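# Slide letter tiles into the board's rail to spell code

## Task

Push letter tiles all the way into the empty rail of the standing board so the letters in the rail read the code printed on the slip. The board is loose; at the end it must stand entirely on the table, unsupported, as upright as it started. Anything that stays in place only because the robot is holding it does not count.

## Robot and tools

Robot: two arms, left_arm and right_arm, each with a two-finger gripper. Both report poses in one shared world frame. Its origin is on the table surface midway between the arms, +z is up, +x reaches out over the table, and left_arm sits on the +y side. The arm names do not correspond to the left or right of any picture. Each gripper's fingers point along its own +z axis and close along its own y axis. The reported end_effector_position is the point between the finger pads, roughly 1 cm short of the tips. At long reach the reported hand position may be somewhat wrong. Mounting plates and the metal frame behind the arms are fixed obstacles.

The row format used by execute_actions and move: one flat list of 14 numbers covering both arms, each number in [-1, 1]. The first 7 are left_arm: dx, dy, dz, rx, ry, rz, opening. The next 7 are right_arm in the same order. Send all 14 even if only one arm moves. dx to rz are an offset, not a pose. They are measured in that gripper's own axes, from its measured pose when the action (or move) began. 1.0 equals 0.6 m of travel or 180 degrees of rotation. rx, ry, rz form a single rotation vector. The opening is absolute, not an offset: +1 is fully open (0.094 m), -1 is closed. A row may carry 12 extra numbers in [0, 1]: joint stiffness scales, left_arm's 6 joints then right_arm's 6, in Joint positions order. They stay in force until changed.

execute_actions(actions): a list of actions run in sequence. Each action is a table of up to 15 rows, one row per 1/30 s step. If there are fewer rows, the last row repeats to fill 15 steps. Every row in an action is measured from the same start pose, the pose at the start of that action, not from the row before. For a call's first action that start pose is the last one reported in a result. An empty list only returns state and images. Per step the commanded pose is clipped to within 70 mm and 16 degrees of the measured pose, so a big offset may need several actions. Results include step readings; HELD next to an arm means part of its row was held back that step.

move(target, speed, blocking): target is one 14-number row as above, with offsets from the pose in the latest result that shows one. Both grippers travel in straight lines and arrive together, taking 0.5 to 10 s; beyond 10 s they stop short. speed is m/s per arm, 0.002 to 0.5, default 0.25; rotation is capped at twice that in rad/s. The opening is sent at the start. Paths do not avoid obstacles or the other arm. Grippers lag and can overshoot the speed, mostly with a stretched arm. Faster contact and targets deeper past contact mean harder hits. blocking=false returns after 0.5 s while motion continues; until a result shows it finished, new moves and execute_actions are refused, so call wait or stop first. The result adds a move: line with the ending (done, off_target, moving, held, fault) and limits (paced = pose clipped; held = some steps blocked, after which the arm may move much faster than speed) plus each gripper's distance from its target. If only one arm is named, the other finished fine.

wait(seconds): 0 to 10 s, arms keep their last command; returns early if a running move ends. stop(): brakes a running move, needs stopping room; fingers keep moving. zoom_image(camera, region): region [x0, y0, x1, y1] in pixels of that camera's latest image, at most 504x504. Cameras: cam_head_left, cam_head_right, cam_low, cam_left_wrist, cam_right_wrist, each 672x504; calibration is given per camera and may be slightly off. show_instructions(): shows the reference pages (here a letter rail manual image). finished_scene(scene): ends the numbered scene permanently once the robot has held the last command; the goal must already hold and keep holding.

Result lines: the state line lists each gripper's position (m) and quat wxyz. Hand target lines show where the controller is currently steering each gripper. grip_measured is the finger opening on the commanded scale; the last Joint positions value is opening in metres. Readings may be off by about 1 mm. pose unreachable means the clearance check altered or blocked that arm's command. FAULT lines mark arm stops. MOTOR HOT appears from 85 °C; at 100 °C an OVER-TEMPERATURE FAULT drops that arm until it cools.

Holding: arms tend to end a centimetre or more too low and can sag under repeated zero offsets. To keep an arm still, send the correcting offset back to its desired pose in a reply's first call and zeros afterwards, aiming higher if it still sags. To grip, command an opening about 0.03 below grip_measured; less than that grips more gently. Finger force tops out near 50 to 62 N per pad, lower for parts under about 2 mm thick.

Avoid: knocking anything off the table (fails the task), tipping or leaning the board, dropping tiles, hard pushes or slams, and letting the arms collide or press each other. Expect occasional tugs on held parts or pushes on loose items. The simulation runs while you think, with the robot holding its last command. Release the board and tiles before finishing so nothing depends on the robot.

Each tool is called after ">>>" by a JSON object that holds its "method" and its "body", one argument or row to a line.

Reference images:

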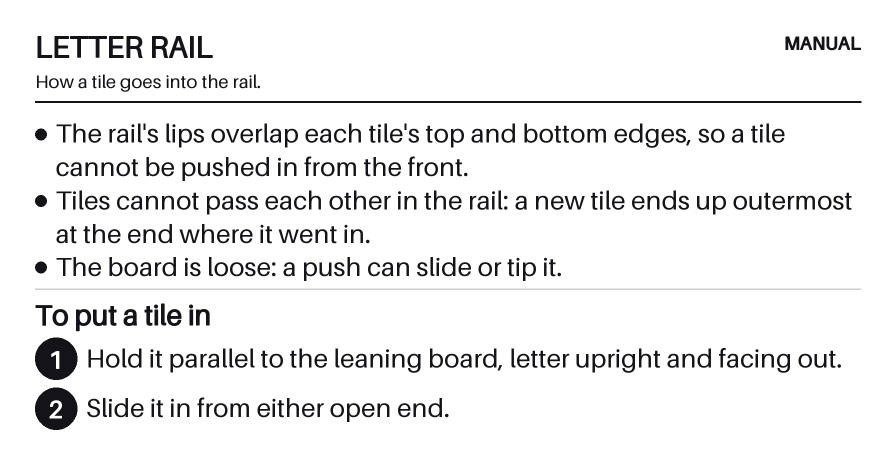

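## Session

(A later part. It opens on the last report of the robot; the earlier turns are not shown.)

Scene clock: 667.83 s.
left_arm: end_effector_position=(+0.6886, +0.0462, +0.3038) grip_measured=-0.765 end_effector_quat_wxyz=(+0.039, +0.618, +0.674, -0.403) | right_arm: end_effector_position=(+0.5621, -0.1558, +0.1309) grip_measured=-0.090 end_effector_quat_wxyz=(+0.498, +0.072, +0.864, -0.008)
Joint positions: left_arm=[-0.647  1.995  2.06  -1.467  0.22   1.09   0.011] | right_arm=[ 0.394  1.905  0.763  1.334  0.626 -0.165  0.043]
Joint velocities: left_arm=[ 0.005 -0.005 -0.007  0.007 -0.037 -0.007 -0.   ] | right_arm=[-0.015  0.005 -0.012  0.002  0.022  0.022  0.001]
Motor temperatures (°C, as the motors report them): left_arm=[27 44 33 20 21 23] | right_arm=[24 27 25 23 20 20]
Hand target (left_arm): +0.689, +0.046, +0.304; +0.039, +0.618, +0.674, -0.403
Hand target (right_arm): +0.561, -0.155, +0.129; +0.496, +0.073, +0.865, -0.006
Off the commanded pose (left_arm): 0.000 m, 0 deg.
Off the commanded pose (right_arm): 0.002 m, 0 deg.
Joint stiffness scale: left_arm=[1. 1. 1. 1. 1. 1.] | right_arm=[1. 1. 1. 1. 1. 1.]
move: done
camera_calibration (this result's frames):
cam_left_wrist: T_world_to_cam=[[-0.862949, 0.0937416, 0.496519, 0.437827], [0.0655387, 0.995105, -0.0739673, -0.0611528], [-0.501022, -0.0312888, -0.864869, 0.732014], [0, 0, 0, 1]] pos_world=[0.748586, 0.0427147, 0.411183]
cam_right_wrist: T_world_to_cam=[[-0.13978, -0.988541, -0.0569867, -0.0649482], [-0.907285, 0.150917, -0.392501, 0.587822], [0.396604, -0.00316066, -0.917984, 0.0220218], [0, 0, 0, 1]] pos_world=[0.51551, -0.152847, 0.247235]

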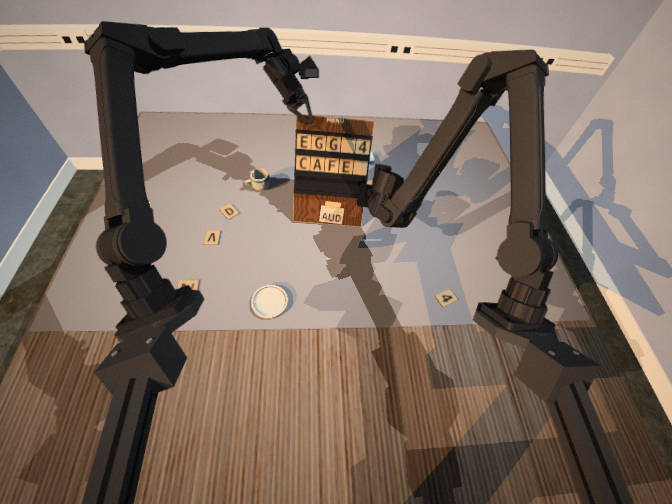

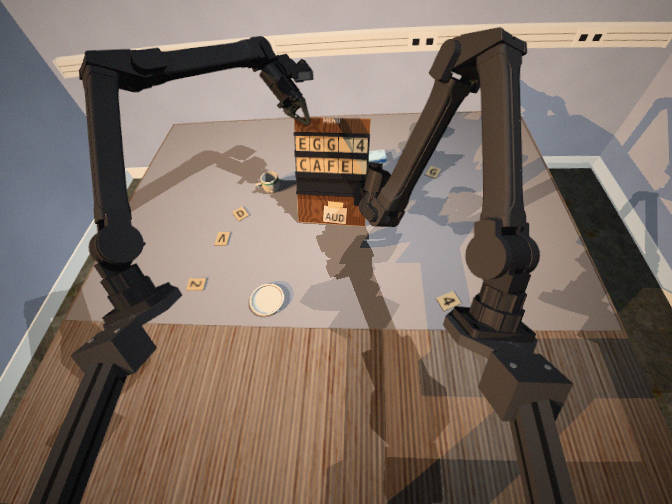

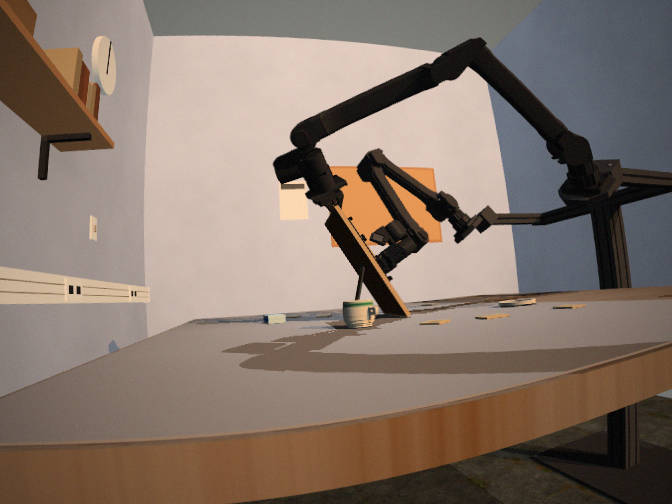

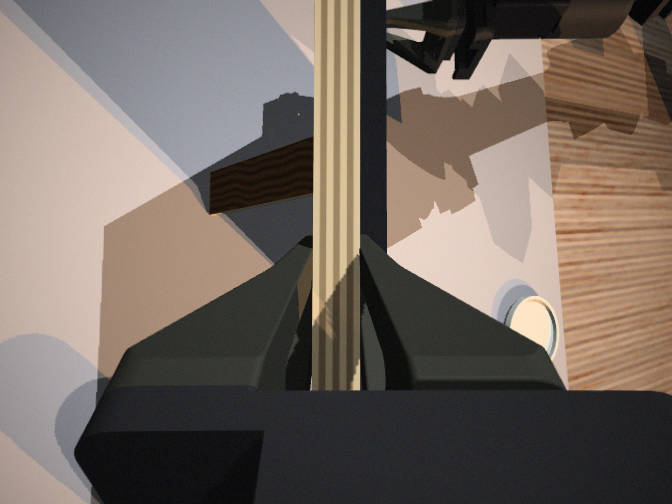

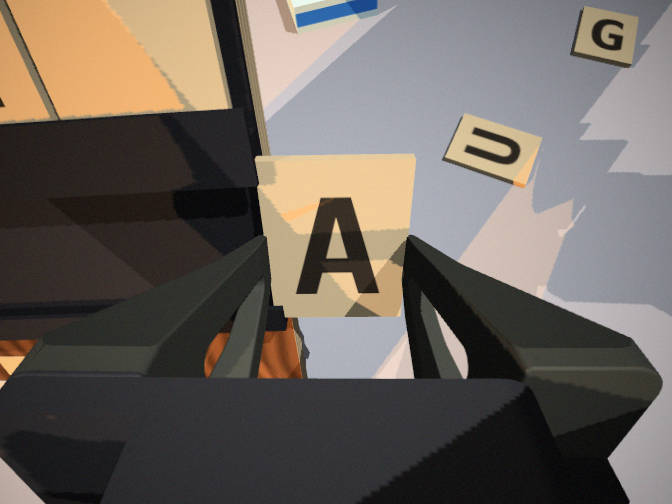

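>>> {"method": "execute_actions", "body": {
  "actions": []
}}

Scene clock: 681.83 s.
left_arm: end_effector_position=(+0.6886, +0.0462, +0.3038) grip_measured=-0.765 end_effector_quat_wxyz=(+0.039, +0.618, +0.674, -0.403) | right_arm: end_effector_position=(+0.5621, -0.1558, +0.1308) grip_measured=-0.090 end_effector_quat_wxyz=(+0.498, +0.072, +0.864, -0.008)
Joint positions: left_arm=[-0.647  1.995  2.06  -1.467  0.22   1.09   0.011] | right_arm=[ 0.394  1.905  0.763  1.333  0.626 -0.165  0.043]
Joint velocities: left_arm=[-0.015 -0.015 -0.012  0.002 -0.007  0.037 -0.   ] | right_arm=[-0.015  0.015 -0.017  0.002  0.037 -0.037 -0.   ]
Motor temperatures (°C, as the motors report them): left_arm=[27 44 33 20 21 23] | right_arm=[24 27 25 22 20 20]
Hand target (left_arm): +0.689, +0.046, +0.304; +0.039, +0.618, +0.674, -0.403
Hand target (right_arm): +0.561, -0.155, +0.129; +0.496, +0.073, +0.865, -0.006
Off the commanded pose (left_arm): 0.000 m, 0 deg.
Off the commanded pose (right_arm): 0.002 m, 0 deg.
Joint stiffness scale: left_arm=[1. 1. 1. 1. 1. 1.] | right_arm=[1. 1. 1. 1. 1. 1.]
camera_calibration (this result's frames):
cam_left_wrist: T_world_to_cam=[[-0.862949, 0.0937416, 0.496519, 0.437827], [0.0655387, 0.995105, -0.0739673, -0.0611528], [-0.501022, -0.0312888, -0.864869, 0.732014], [0, 0, 0, 1]] pos_world=[0.748586, 0.0427147, 0.411183]
cam_right_wrist: T_world_to_cam=[[-0.139626, -0.988573, -0.056817, -0.0650488], [-0.907435, 0.150709, -0.392235, 0.587774], [0.396316, -0.00320842, -0.918109, 0.0221451], [0, 0, 0, 1]] pos_world=[0.515508, -0.152817, 0.247181]

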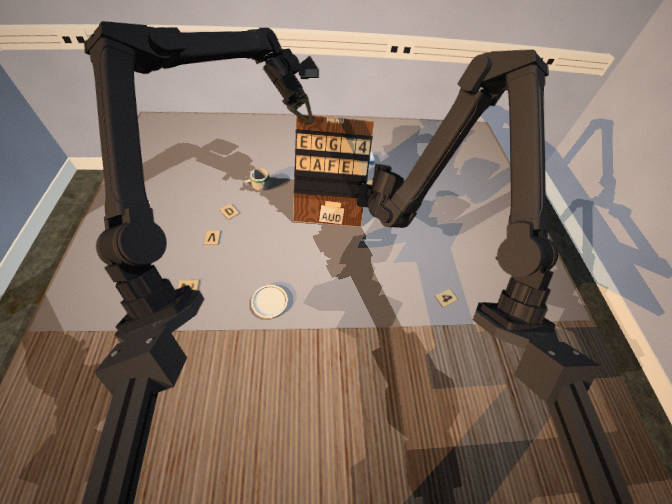

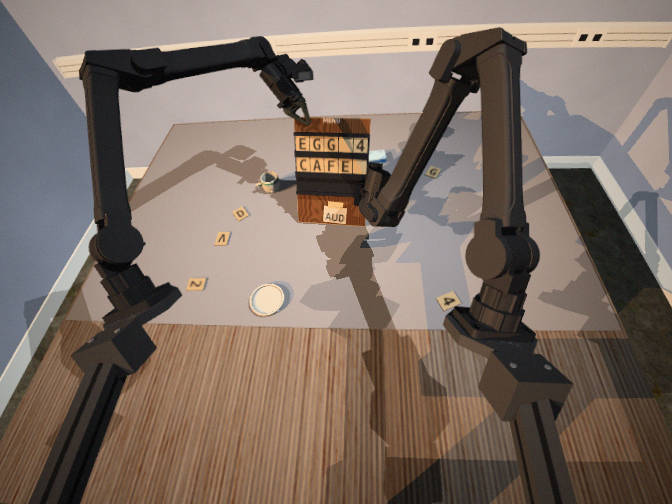

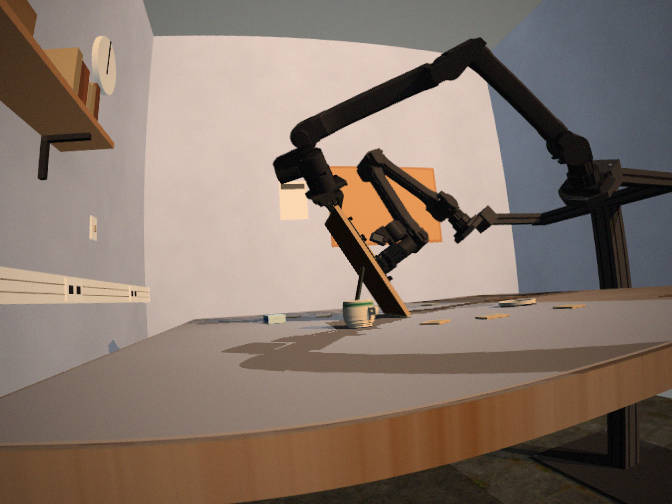

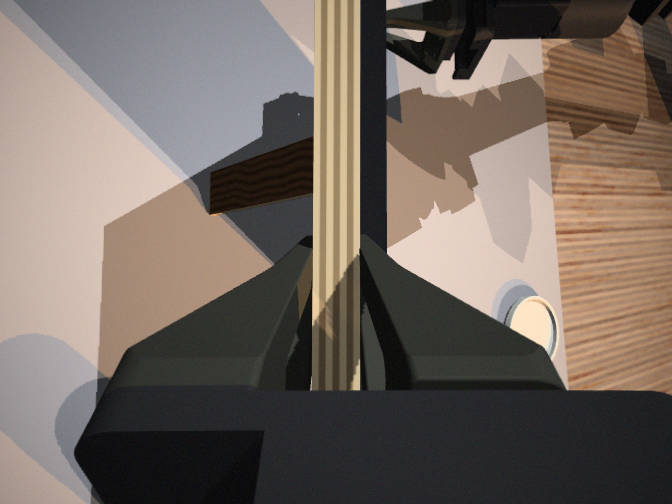

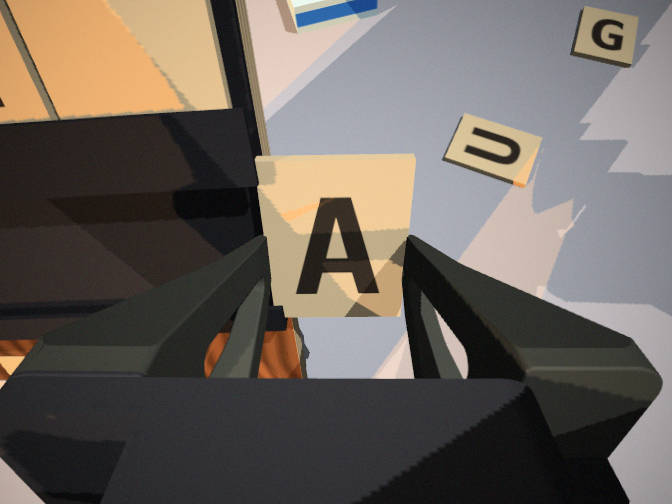

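>>> {"method": "move", "body": {
  "target": [0,0,0,0,0,0,-0.79, 0.002,0.014,0,0,0,-0.014,-0.11],
  "speed": 0.01
}}

Scene clock: 687.63 s.
left_arm: end_effector_position=(+0.6886, +0.0462, +0.3038) grip_measured=-0.765 end_effector_quat_wxyz=(+0.039, +0.618, +0.674, -0.403) | right_arm: end_effector_position=(+0.5633, -0.1558, +0.1317) grip_measured=-0.090 end_effector_quat_wxyz=(+0.498, +0.061, +0.865, -0.020)
Joint positions: left_arm=[-0.647  1.995  2.06  -1.467  0.22   1.09   0.011] | right_arm=[ 0.397  1.905  0.767  1.333  0.639 -0.198  0.043]
Joint velocities: left_arm=[-0.015 -0.005  0.002 -0.012 -0.007 -0.11  -0.   ] | right_arm=[-0.005 -0.015  0.007 -0.012 -0.037 -0.007 -0.001]
Motor temperatures (°C, as the motors report them): left_arm=[27 44 33 20 21 23] | right_arm=[24 27 25 22 20 20]
Hand target (left_arm): +0.689, +0.046, +0.304; +0.039, +0.618, +0.674, -0.403
Hand target (right_arm): +0.562, -0.147, +0.130; +0.498, +0.053, +0.865, -0.019
Off the commanded pose (left_arm): 0.000 m, 0 deg.
Off the commanded pose (right_arm): 0.009 m, 1 deg.
Joint stiffness scale: left_arm=[1. 1. 1. 1. 1. 1.] | right_arm=[1. 1. 1. 1. 1. 1.]
move: done
camera_calibration (this result's frames):
cam_left_wrist: T_world_to_cam=[[-0.862949, 0.0937416, 0.496519, 0.437827], [0.0655387, 0.995105, -0.0739673, -0.0611528], [-0.501022, -0.0312888, -0.864869, 0.732014], [0, 0, 0, 1]] pos_world=[0.748586, 0.0427147, 0.411183]
cam_right_wrist: T_world_to_cam=[[-0.133431, -0.99072, -0.0258763, -0.0727221], [-0.909193, 0.132758, -0.394643, 0.587735], [0.394416, -0.0291311, -0.91847, 0.0195878], [0, 0, 0, 1]] pos_world=[0.516935, -0.149503, 0.248055]

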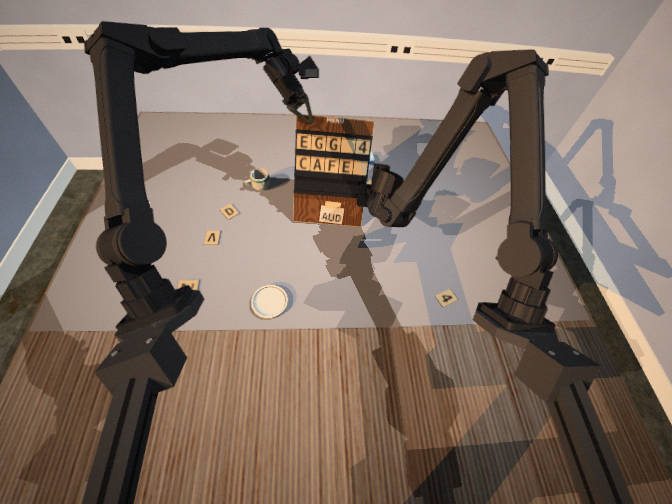

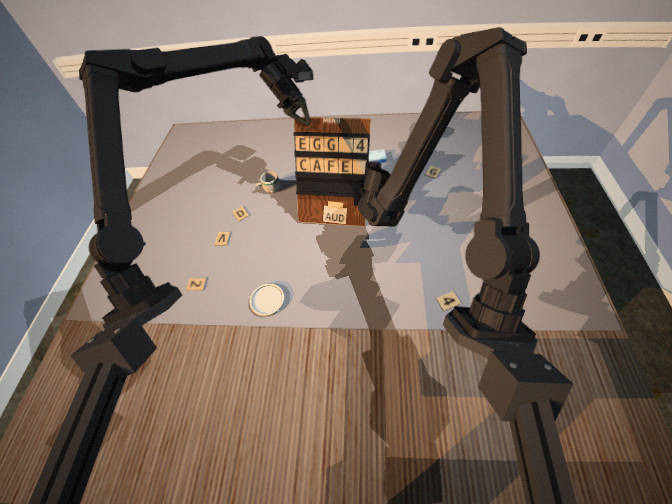

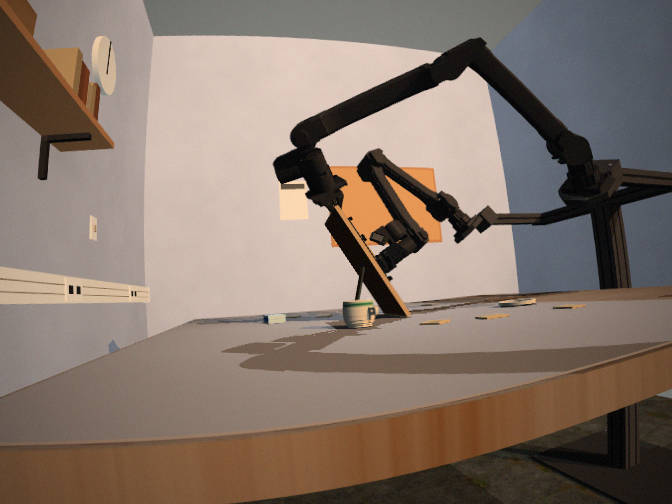

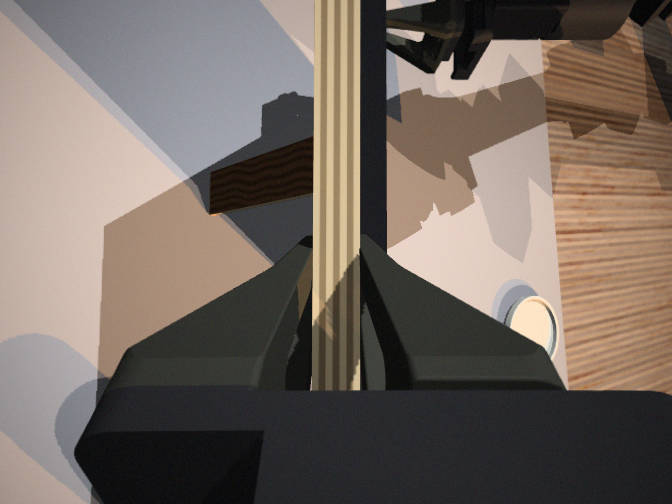

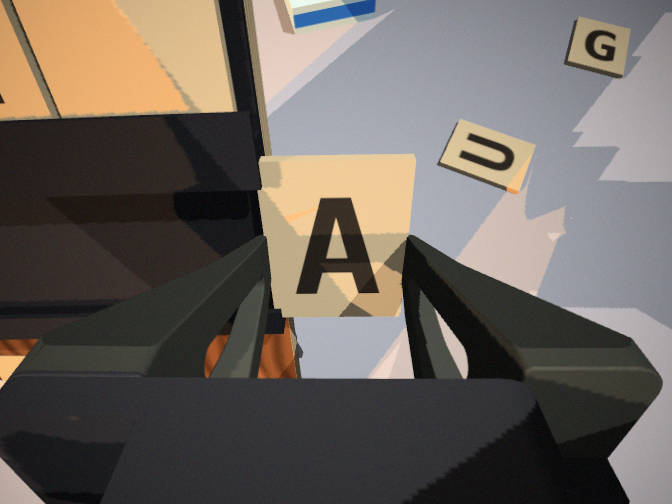

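>>> {"method": "move", "body": {
  "target": [0,0,0,0,0,0,-0.79, 0.005,0.016,-0.002,-0.014,0,-0.004,-0.11],
  "speed": 0.01
}}

Scene clock: 694.57 s.
left_arm: end_effector_position=(+0.6886, +0.0462, +0.3038) grip_measured=-0.765 end_effector_quat_wxyz=(+0.039, +0.618, +0.674, -0.403) | right_arm: end_effector_position=(+0.5645, -0.1501, +0.1329) grip_measured=-0.090 end_effector_quat_wxyz=(+0.502, +0.053, +0.863, -0.006)
Joint positions: left_arm=[-0.647  1.995  2.06  -1.467  0.22   1.09   0.011] | right_arm=[ 0.397  1.905  0.767  1.333  0.605 -0.199  0.043]
Joint velocities: left_arm=[-0.005 -0.015 -0.007  0.002 -0.066 -0.051  0.   ] | right_arm=[ 0.015  0.005 -0.017 -0.007 -0.066  0.022  0.001]
Motor temperatures (°C, as the motors report them): left_arm=[27 44 33 20 21 23] | right_arm=[24 27 25 23 20 20]
Hand target (left_arm): +0.689, +0.046, +0.304; +0.039, +0.618, +0.674, -0.403
Hand target (right_arm): +0.562, -0.146, +0.130; +0.500, +0.045, +0.865, -0.004
Off the commanded pose (left_arm): 0.000 m, 0 deg.
Off the commanded pose (right_arm): 0.006 m, 1 deg.
Joint stiffness scale: left_arm=[1. 1. 1. 1. 1. 1.] | right_arm=[1. 1. 1. 1. 1. 1.]
move: done
camera_calibration (this result's frames):
cam_left_wrist: T_world_to_cam=[[-0.862949, 0.0937416, 0.496519, 0.437827], [0.0655387, 0.995105, -0.0739673, -0.0611528], [-0.501022, -0.0312888, -0.864869, 0.732014], [0, 0, 0, 1]] pos_world=[0.748586, 0.0427147, 0.411183]
cam_right_wrist: T_world_to_cam=[[-0.104227, -0.99365, -0.0423953, -0.0816654], [-0.90895, 0.11247, -0.401447, 0.58629], [0.403666, -0.0033063, -0.9149, 0.0185648], [0, 0, 0, 1]] pos_world=[0.516902, -0.147026, 0.248887]

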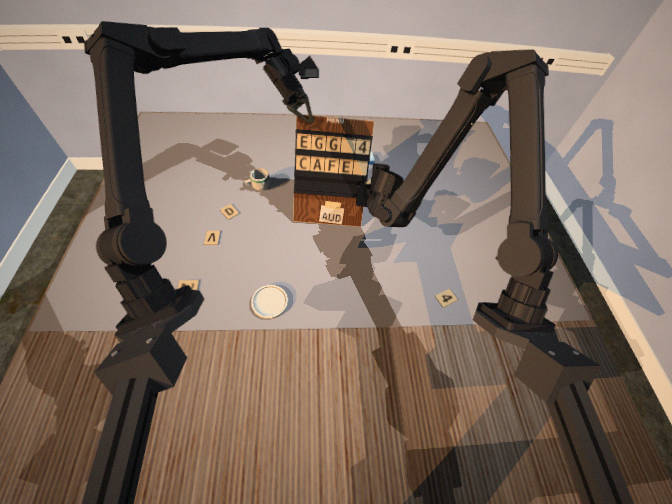

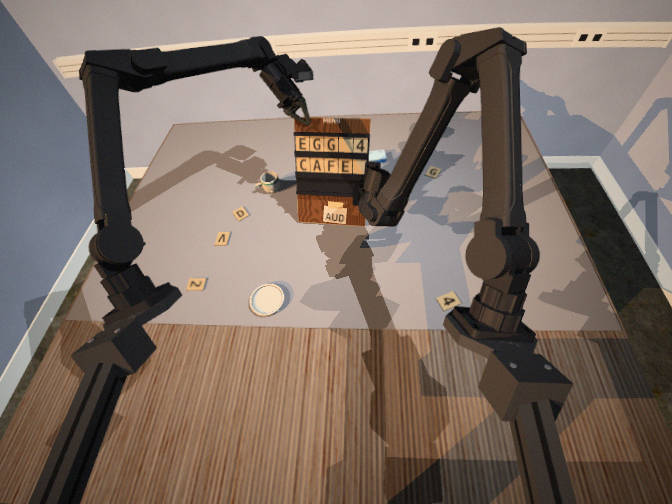

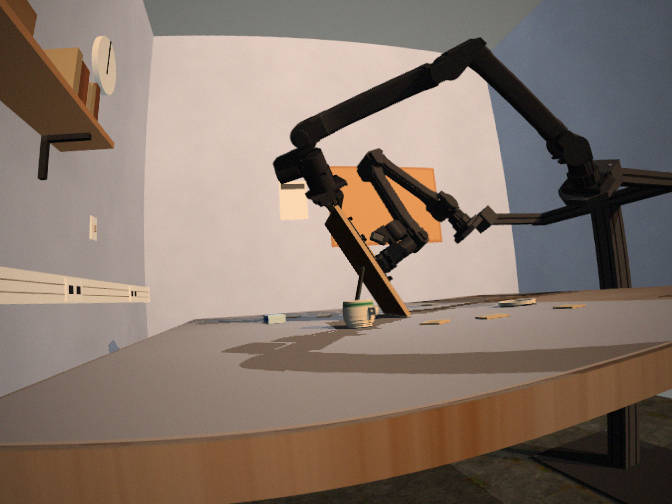

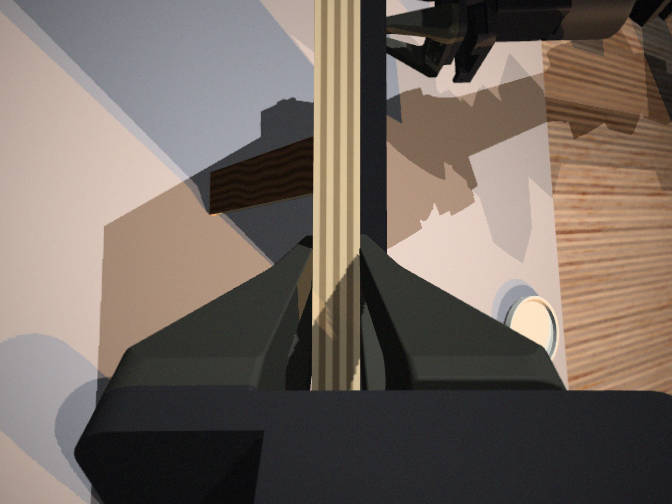

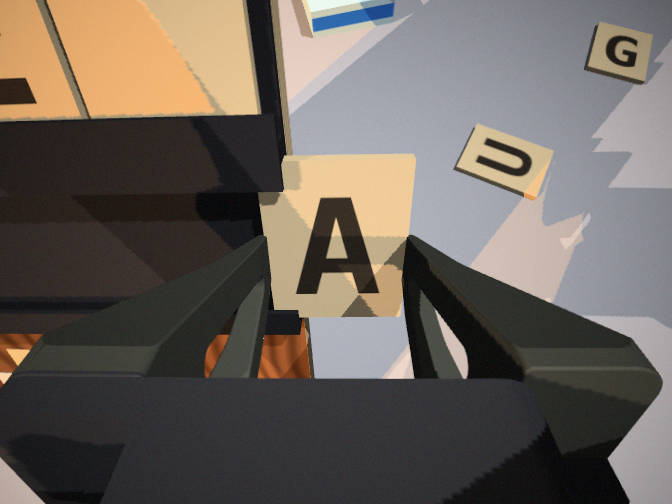

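>>> {"method": "move", "body": {
  "target": [0,0,0,0,0,0,-0.79, 0.007,0.04,0,0,0,-0.008,-0.11],
  "speed": 0.01
}}

Scene clock: 699.60 s.
left_arm: end_effector_position=(+0.6886, +0.0462, +0.3038) grip_measured=-0.765 end_effector_quat_wxyz=(+0.039, +0.618, +0.674, -0.403) | right_arm: end_effector_position=(+0.5662, -0.1355, +0.1329) grip_measured=-0.090 end_effector_quat_wxyz=(+0.503, +0.051, +0.863, -0.013)
Joint positions: left_arm=[-0.647  1.995  2.06  -1.467  0.22   1.09   0.011] | right_arm=[ 0.426  1.927  0.798  1.333  0.643 -0.22   0.043]
Joint velocities: left_arm=[ 0.005 -0.024  0.002  0.007  0.051 -0.022 -0.001] | right_arm=[ 0.005  0.005 -0.017  0.007  0.007 -0.066  0.001]
Motor temperatures (°C, as the motors report them): left_arm=[27 44 33 20 21 23] | right_arm=[24 27 25 23 20 20]
Hand target (left_arm): +0.689, +0.046, +0.304; +0.039, +0.618, +0.674, -0.403
Hand target (right_arm): +0.564, -0.126, +0.130; +0.502, +0.042, +0.864, -0.012
Off the commanded pose (left_arm): 0.000 m, 0 deg.
Off the commanded pose (right_arm): 0.010 m, 1 deg.
Joint stiffness scale: left_arm=[1. 1. 1. 1. 1. 1.] | right_arm=[1. 1. 1. 1. 1. 1.]
move: done
camera_calibration (this result's frames):
cam_left_wrist: T_world_to_cam=[[-0.862949, 0.0937416, 0.496519, 0.437827], [0.0655387, 0.995105, -0.0739673, -0.0611528], [-0.501022, -0.0312888, -0.864869, 0.732014], [0, 0, 0, 1]] pos_world=[0.748586, 0.0427147, 0.411183]
cam_right_wrist: T_world_to_cam=[[-0.108466, -0.993724, -0.0273549, -0.0665449], [-0.908399, 0.110255, -0.403305, 0.585771], [0.40379, -0.0188959, -0.914657, 0.0157035], [0, 0, 0, 1]] pos_world=[0.518555, -0.130415, 0.248787]

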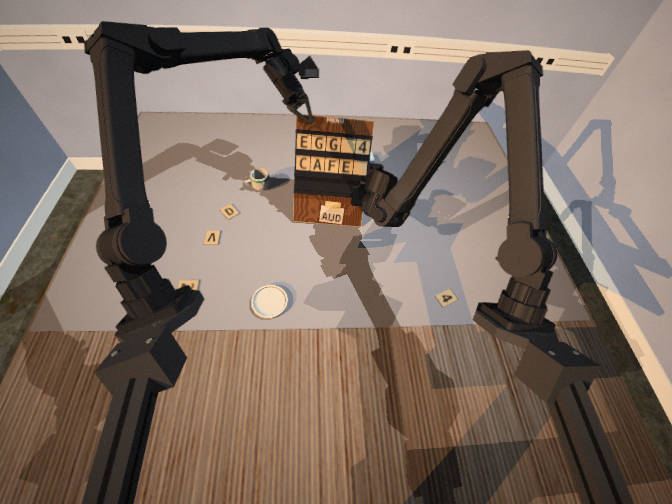

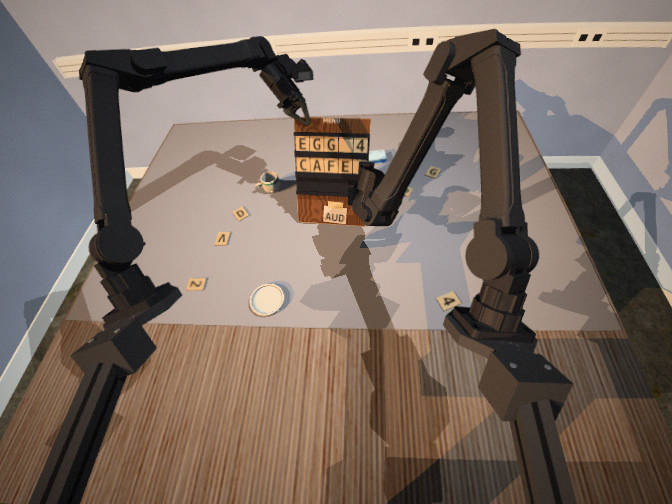

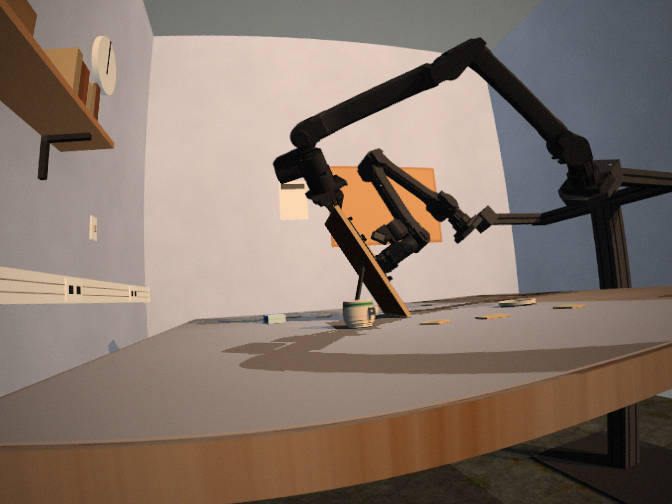

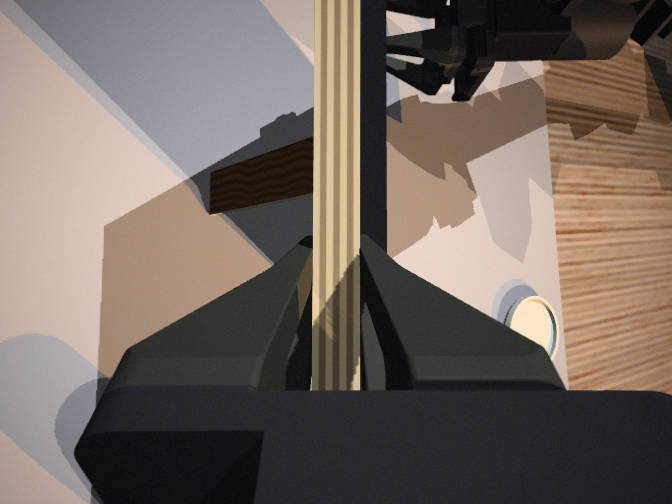

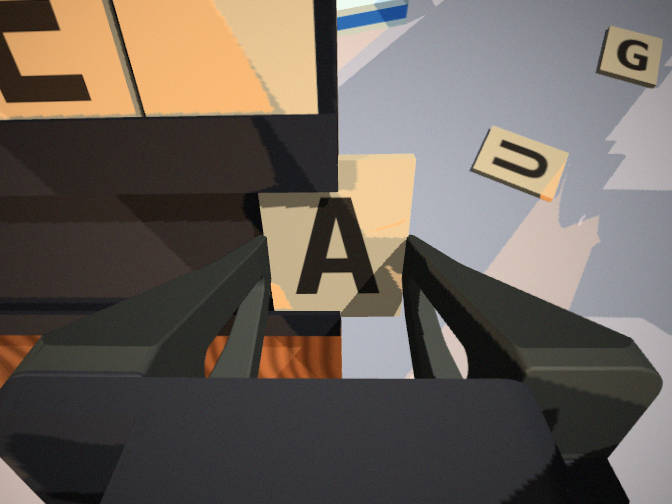

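>>> {"method": "move", "body": {
  "target": [0,0,0,0,0,0,-0.79, 0.008,0.10,0,0,0,-0.006,-0.11],
  "speed": 0.015
}}

Scene clock: 708.23 s.
left_arm: end_effector_position=(+0.6886, +0.0462, +0.3038) grip_measured=-0.765 end_effector_quat_wxyz=(+0.039, +0.618, +0.674, -0.403) | right_arm: end_effector_position=(+0.5712, -0.0861, +0.1336) grip_measured=-0.090 end_effector_quat_wxyz=(+0.504, +0.053, +0.862, -0.019)
Joint positions: left_arm=[-0.647  1.995  2.06  -1.467  0.22   1.09   0.011] | right_arm=[ 0.508  1.994  0.902  1.321  0.734 -0.249  0.043]
Joint velocities: left_arm=[ 0.015 -0.015 -0.007 -0.022 -0.007 -0.022 -0.   ] | right_arm=[-0.015 -0.005  0.002 -0.002  0.066  0.051 -0.001]
Motor temperatures (°C, as the motors report them): left_arm=[27 44 33 20 21 23] | right_arm=[24 27 25 23 20 20]
Hand target (left_arm): +0.689, +0.046, +0.304; +0.039, +0.618, +0.674, -0.403
Hand target (right_arm): +0.569, -0.075, +0.131; +0.503, +0.043, +0.863, -0.018
Off the commanded pose (left_arm): 0.000 m, 0 deg.
Off the commanded pose (right_arm): 0.011 m, 1 deg.
Joint stiffness scale: left_arm=[1. 1. 1. 1. 1. 1.] | right_arm=[1. 1. 1. 1. 1. 1.]
move: off_target (right_arm)
camera_calibration (this result's frames):
cam_left_wrist: T_world_to_cam=[[-0.862949, 0.0937416, 0.496519, 0.437827], [0.0655387, 0.995105, -0.0739673, -0.0611528], [-0.501022, -0.0312888, -0.864869, 0.732014], [0, 0, 0, 1]] pos_world=[0.748586, 0.0427147, 0.411183]
cam_right_wrist: T_world_to_cam=[[-0.118669, -0.992726, -0.020323, -0.0119694], [-0.905915, 0.116626, -0.407083, 0.58481], [0.406492, -0.0298973, -0.913165, 0.0125757], [0, 0, 0, 1]] pos_world=[0.523255, -0.0797102, 0.249307]

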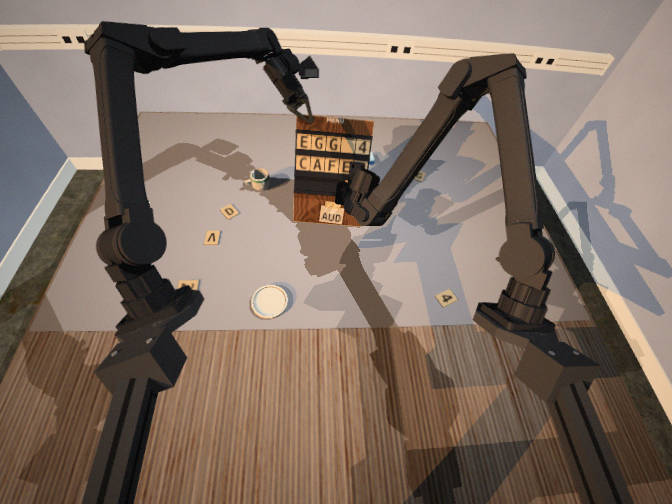

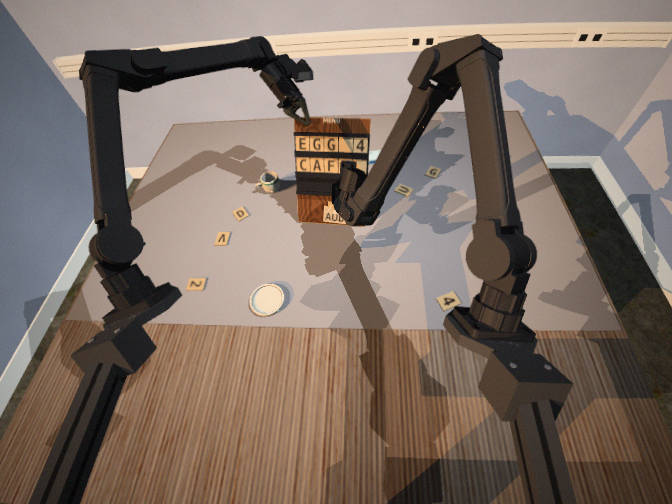

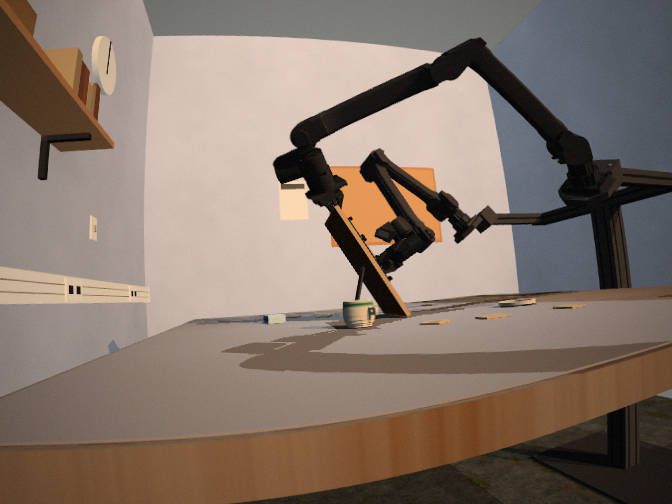

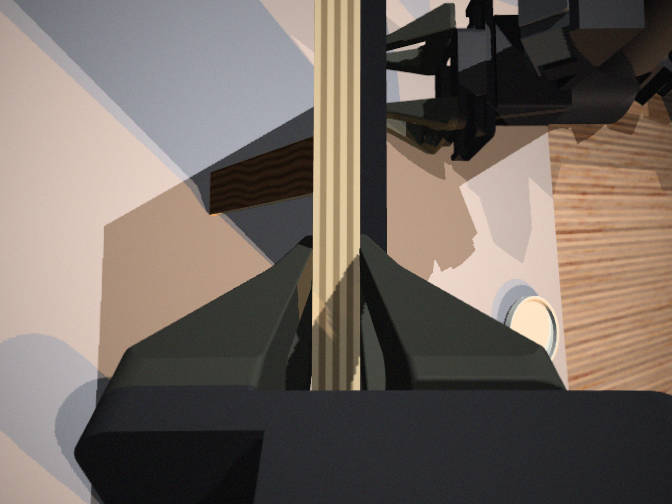

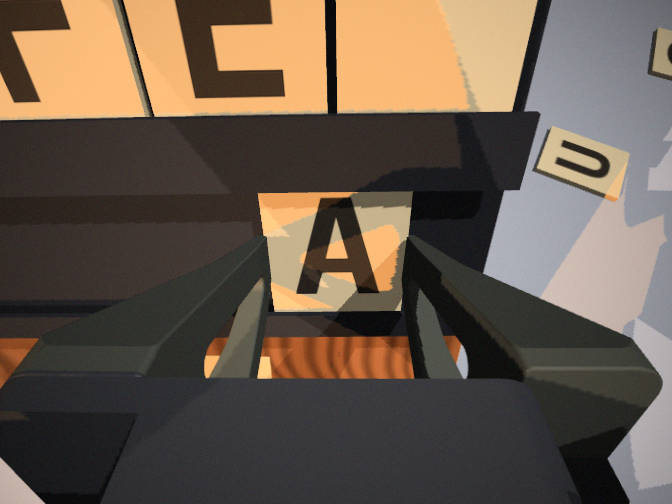

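>>> {"method": "move", "body": {
  "target": [0,0,0,0,0,0,-0.79, 0.009,0.205,-0.003,-0.004,0,-0.004,-0.06],
  "speed": 0.025
}}

Scene clock: 718.90 s.
left_arm: end_effector_position=(+0.6886, +0.0462, +0.3038) grip_measured=-0.765 end_effector_quat_wxyz=(+0.039, +0.618, +0.674, -0.403) | right_arm: end_effector_position=(+0.5814, +0.0244, +0.1342) grip_measured=-0.057 end_effector_quat_wxyz=(+0.504, +0.053, +0.862, -0.018)
Joint positions: left_arm=[-0.647  1.995  2.06  -1.467  0.22   1.09   0.011] | right_arm=[ 0.648  2.147  1.165  1.246  0.869 -0.298  0.044]
Joint velocities: left_arm=[-0.015 -0.015  0.007 -0.002 -0.037 -0.081 -0.001] | right_arm=[-0.005 -0.005  0.007 -0.017  0.007 -0.007  0.   ]
Motor temperatures (°C, as the motors report them): left_arm=[27 45 33 20 21 23] | right_arm=[24 27 25 22 20 20]
Hand target (left_arm): +0.689, +0.046, +0.304; +0.039, +0.618, +0.674, -0.403
Hand target (right_arm): +0.580, +0.037, +0.133; +0.504, +0.045, +0.862, -0.017
Off the commanded pose (left_arm): 0.000 m, 0 deg.
Off the commanded pose (right_arm): 0.012 m, 1 deg.
Joint stiffness scale: left_arm=[1. 1. 1. 1. 1. 1.] | right_arm=[1. 1. 1. 1. 1. 1.]
move: off_target (right_arm)
camera_calibration (this result's frames):
cam_left_wrist: T_world_to_cam=[[-0.862949, 0.0937416, 0.496519, 0.437827], [0.0655387, 0.995105, -0.0739673, -0.0611528], [-0.501022, -0.0312888, -0.864869, 0.732014], [0, 0, 0, 1]] pos_world=[0.748586, 0.0427147, 0.411183]
cam_right_wrist: T_world_to_cam=[[-0.117598, -0.992824, -0.0216854, 0.0985269], [-0.906023, 0.116206, -0.406963, 0.58148], [0.406563, -0.0282108, -0.913187, 0.0122173], [0, 0, 0, 1]] pos_world=[0.533453, 0.0305932, 0.249934]

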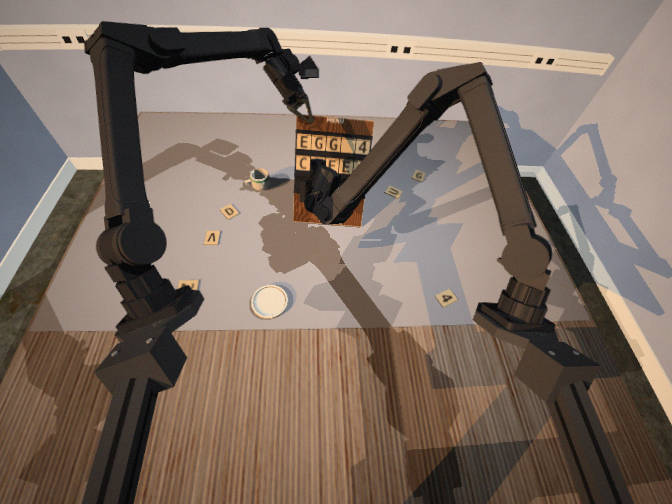

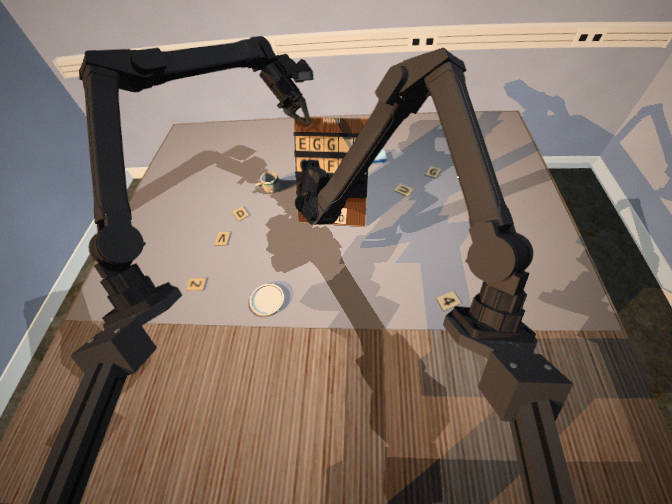

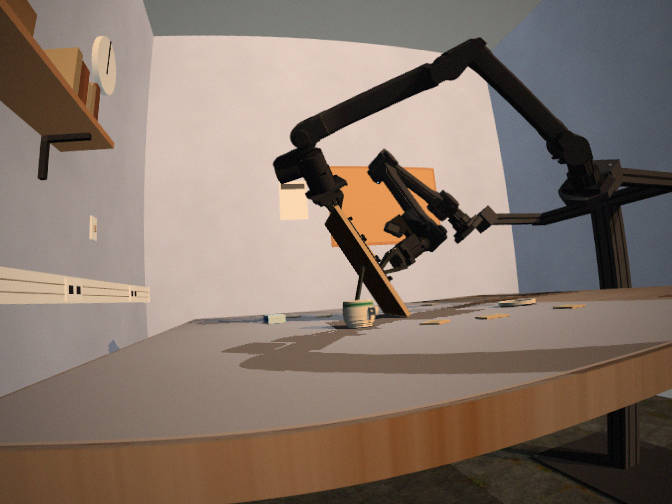

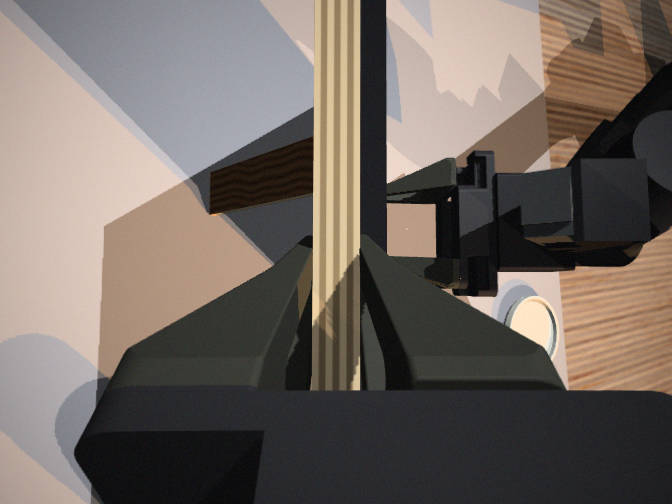

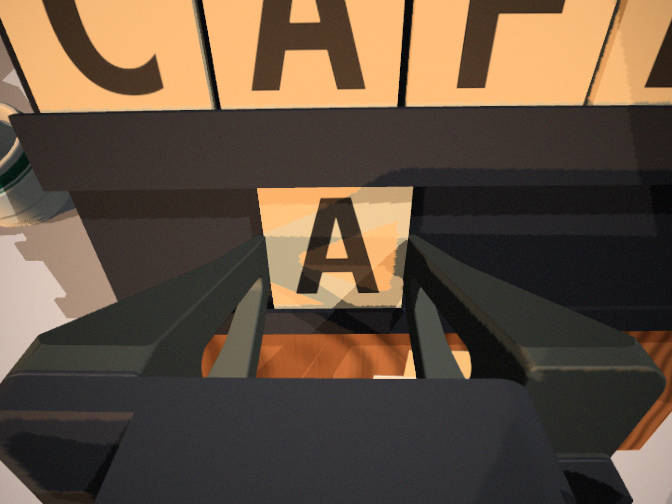

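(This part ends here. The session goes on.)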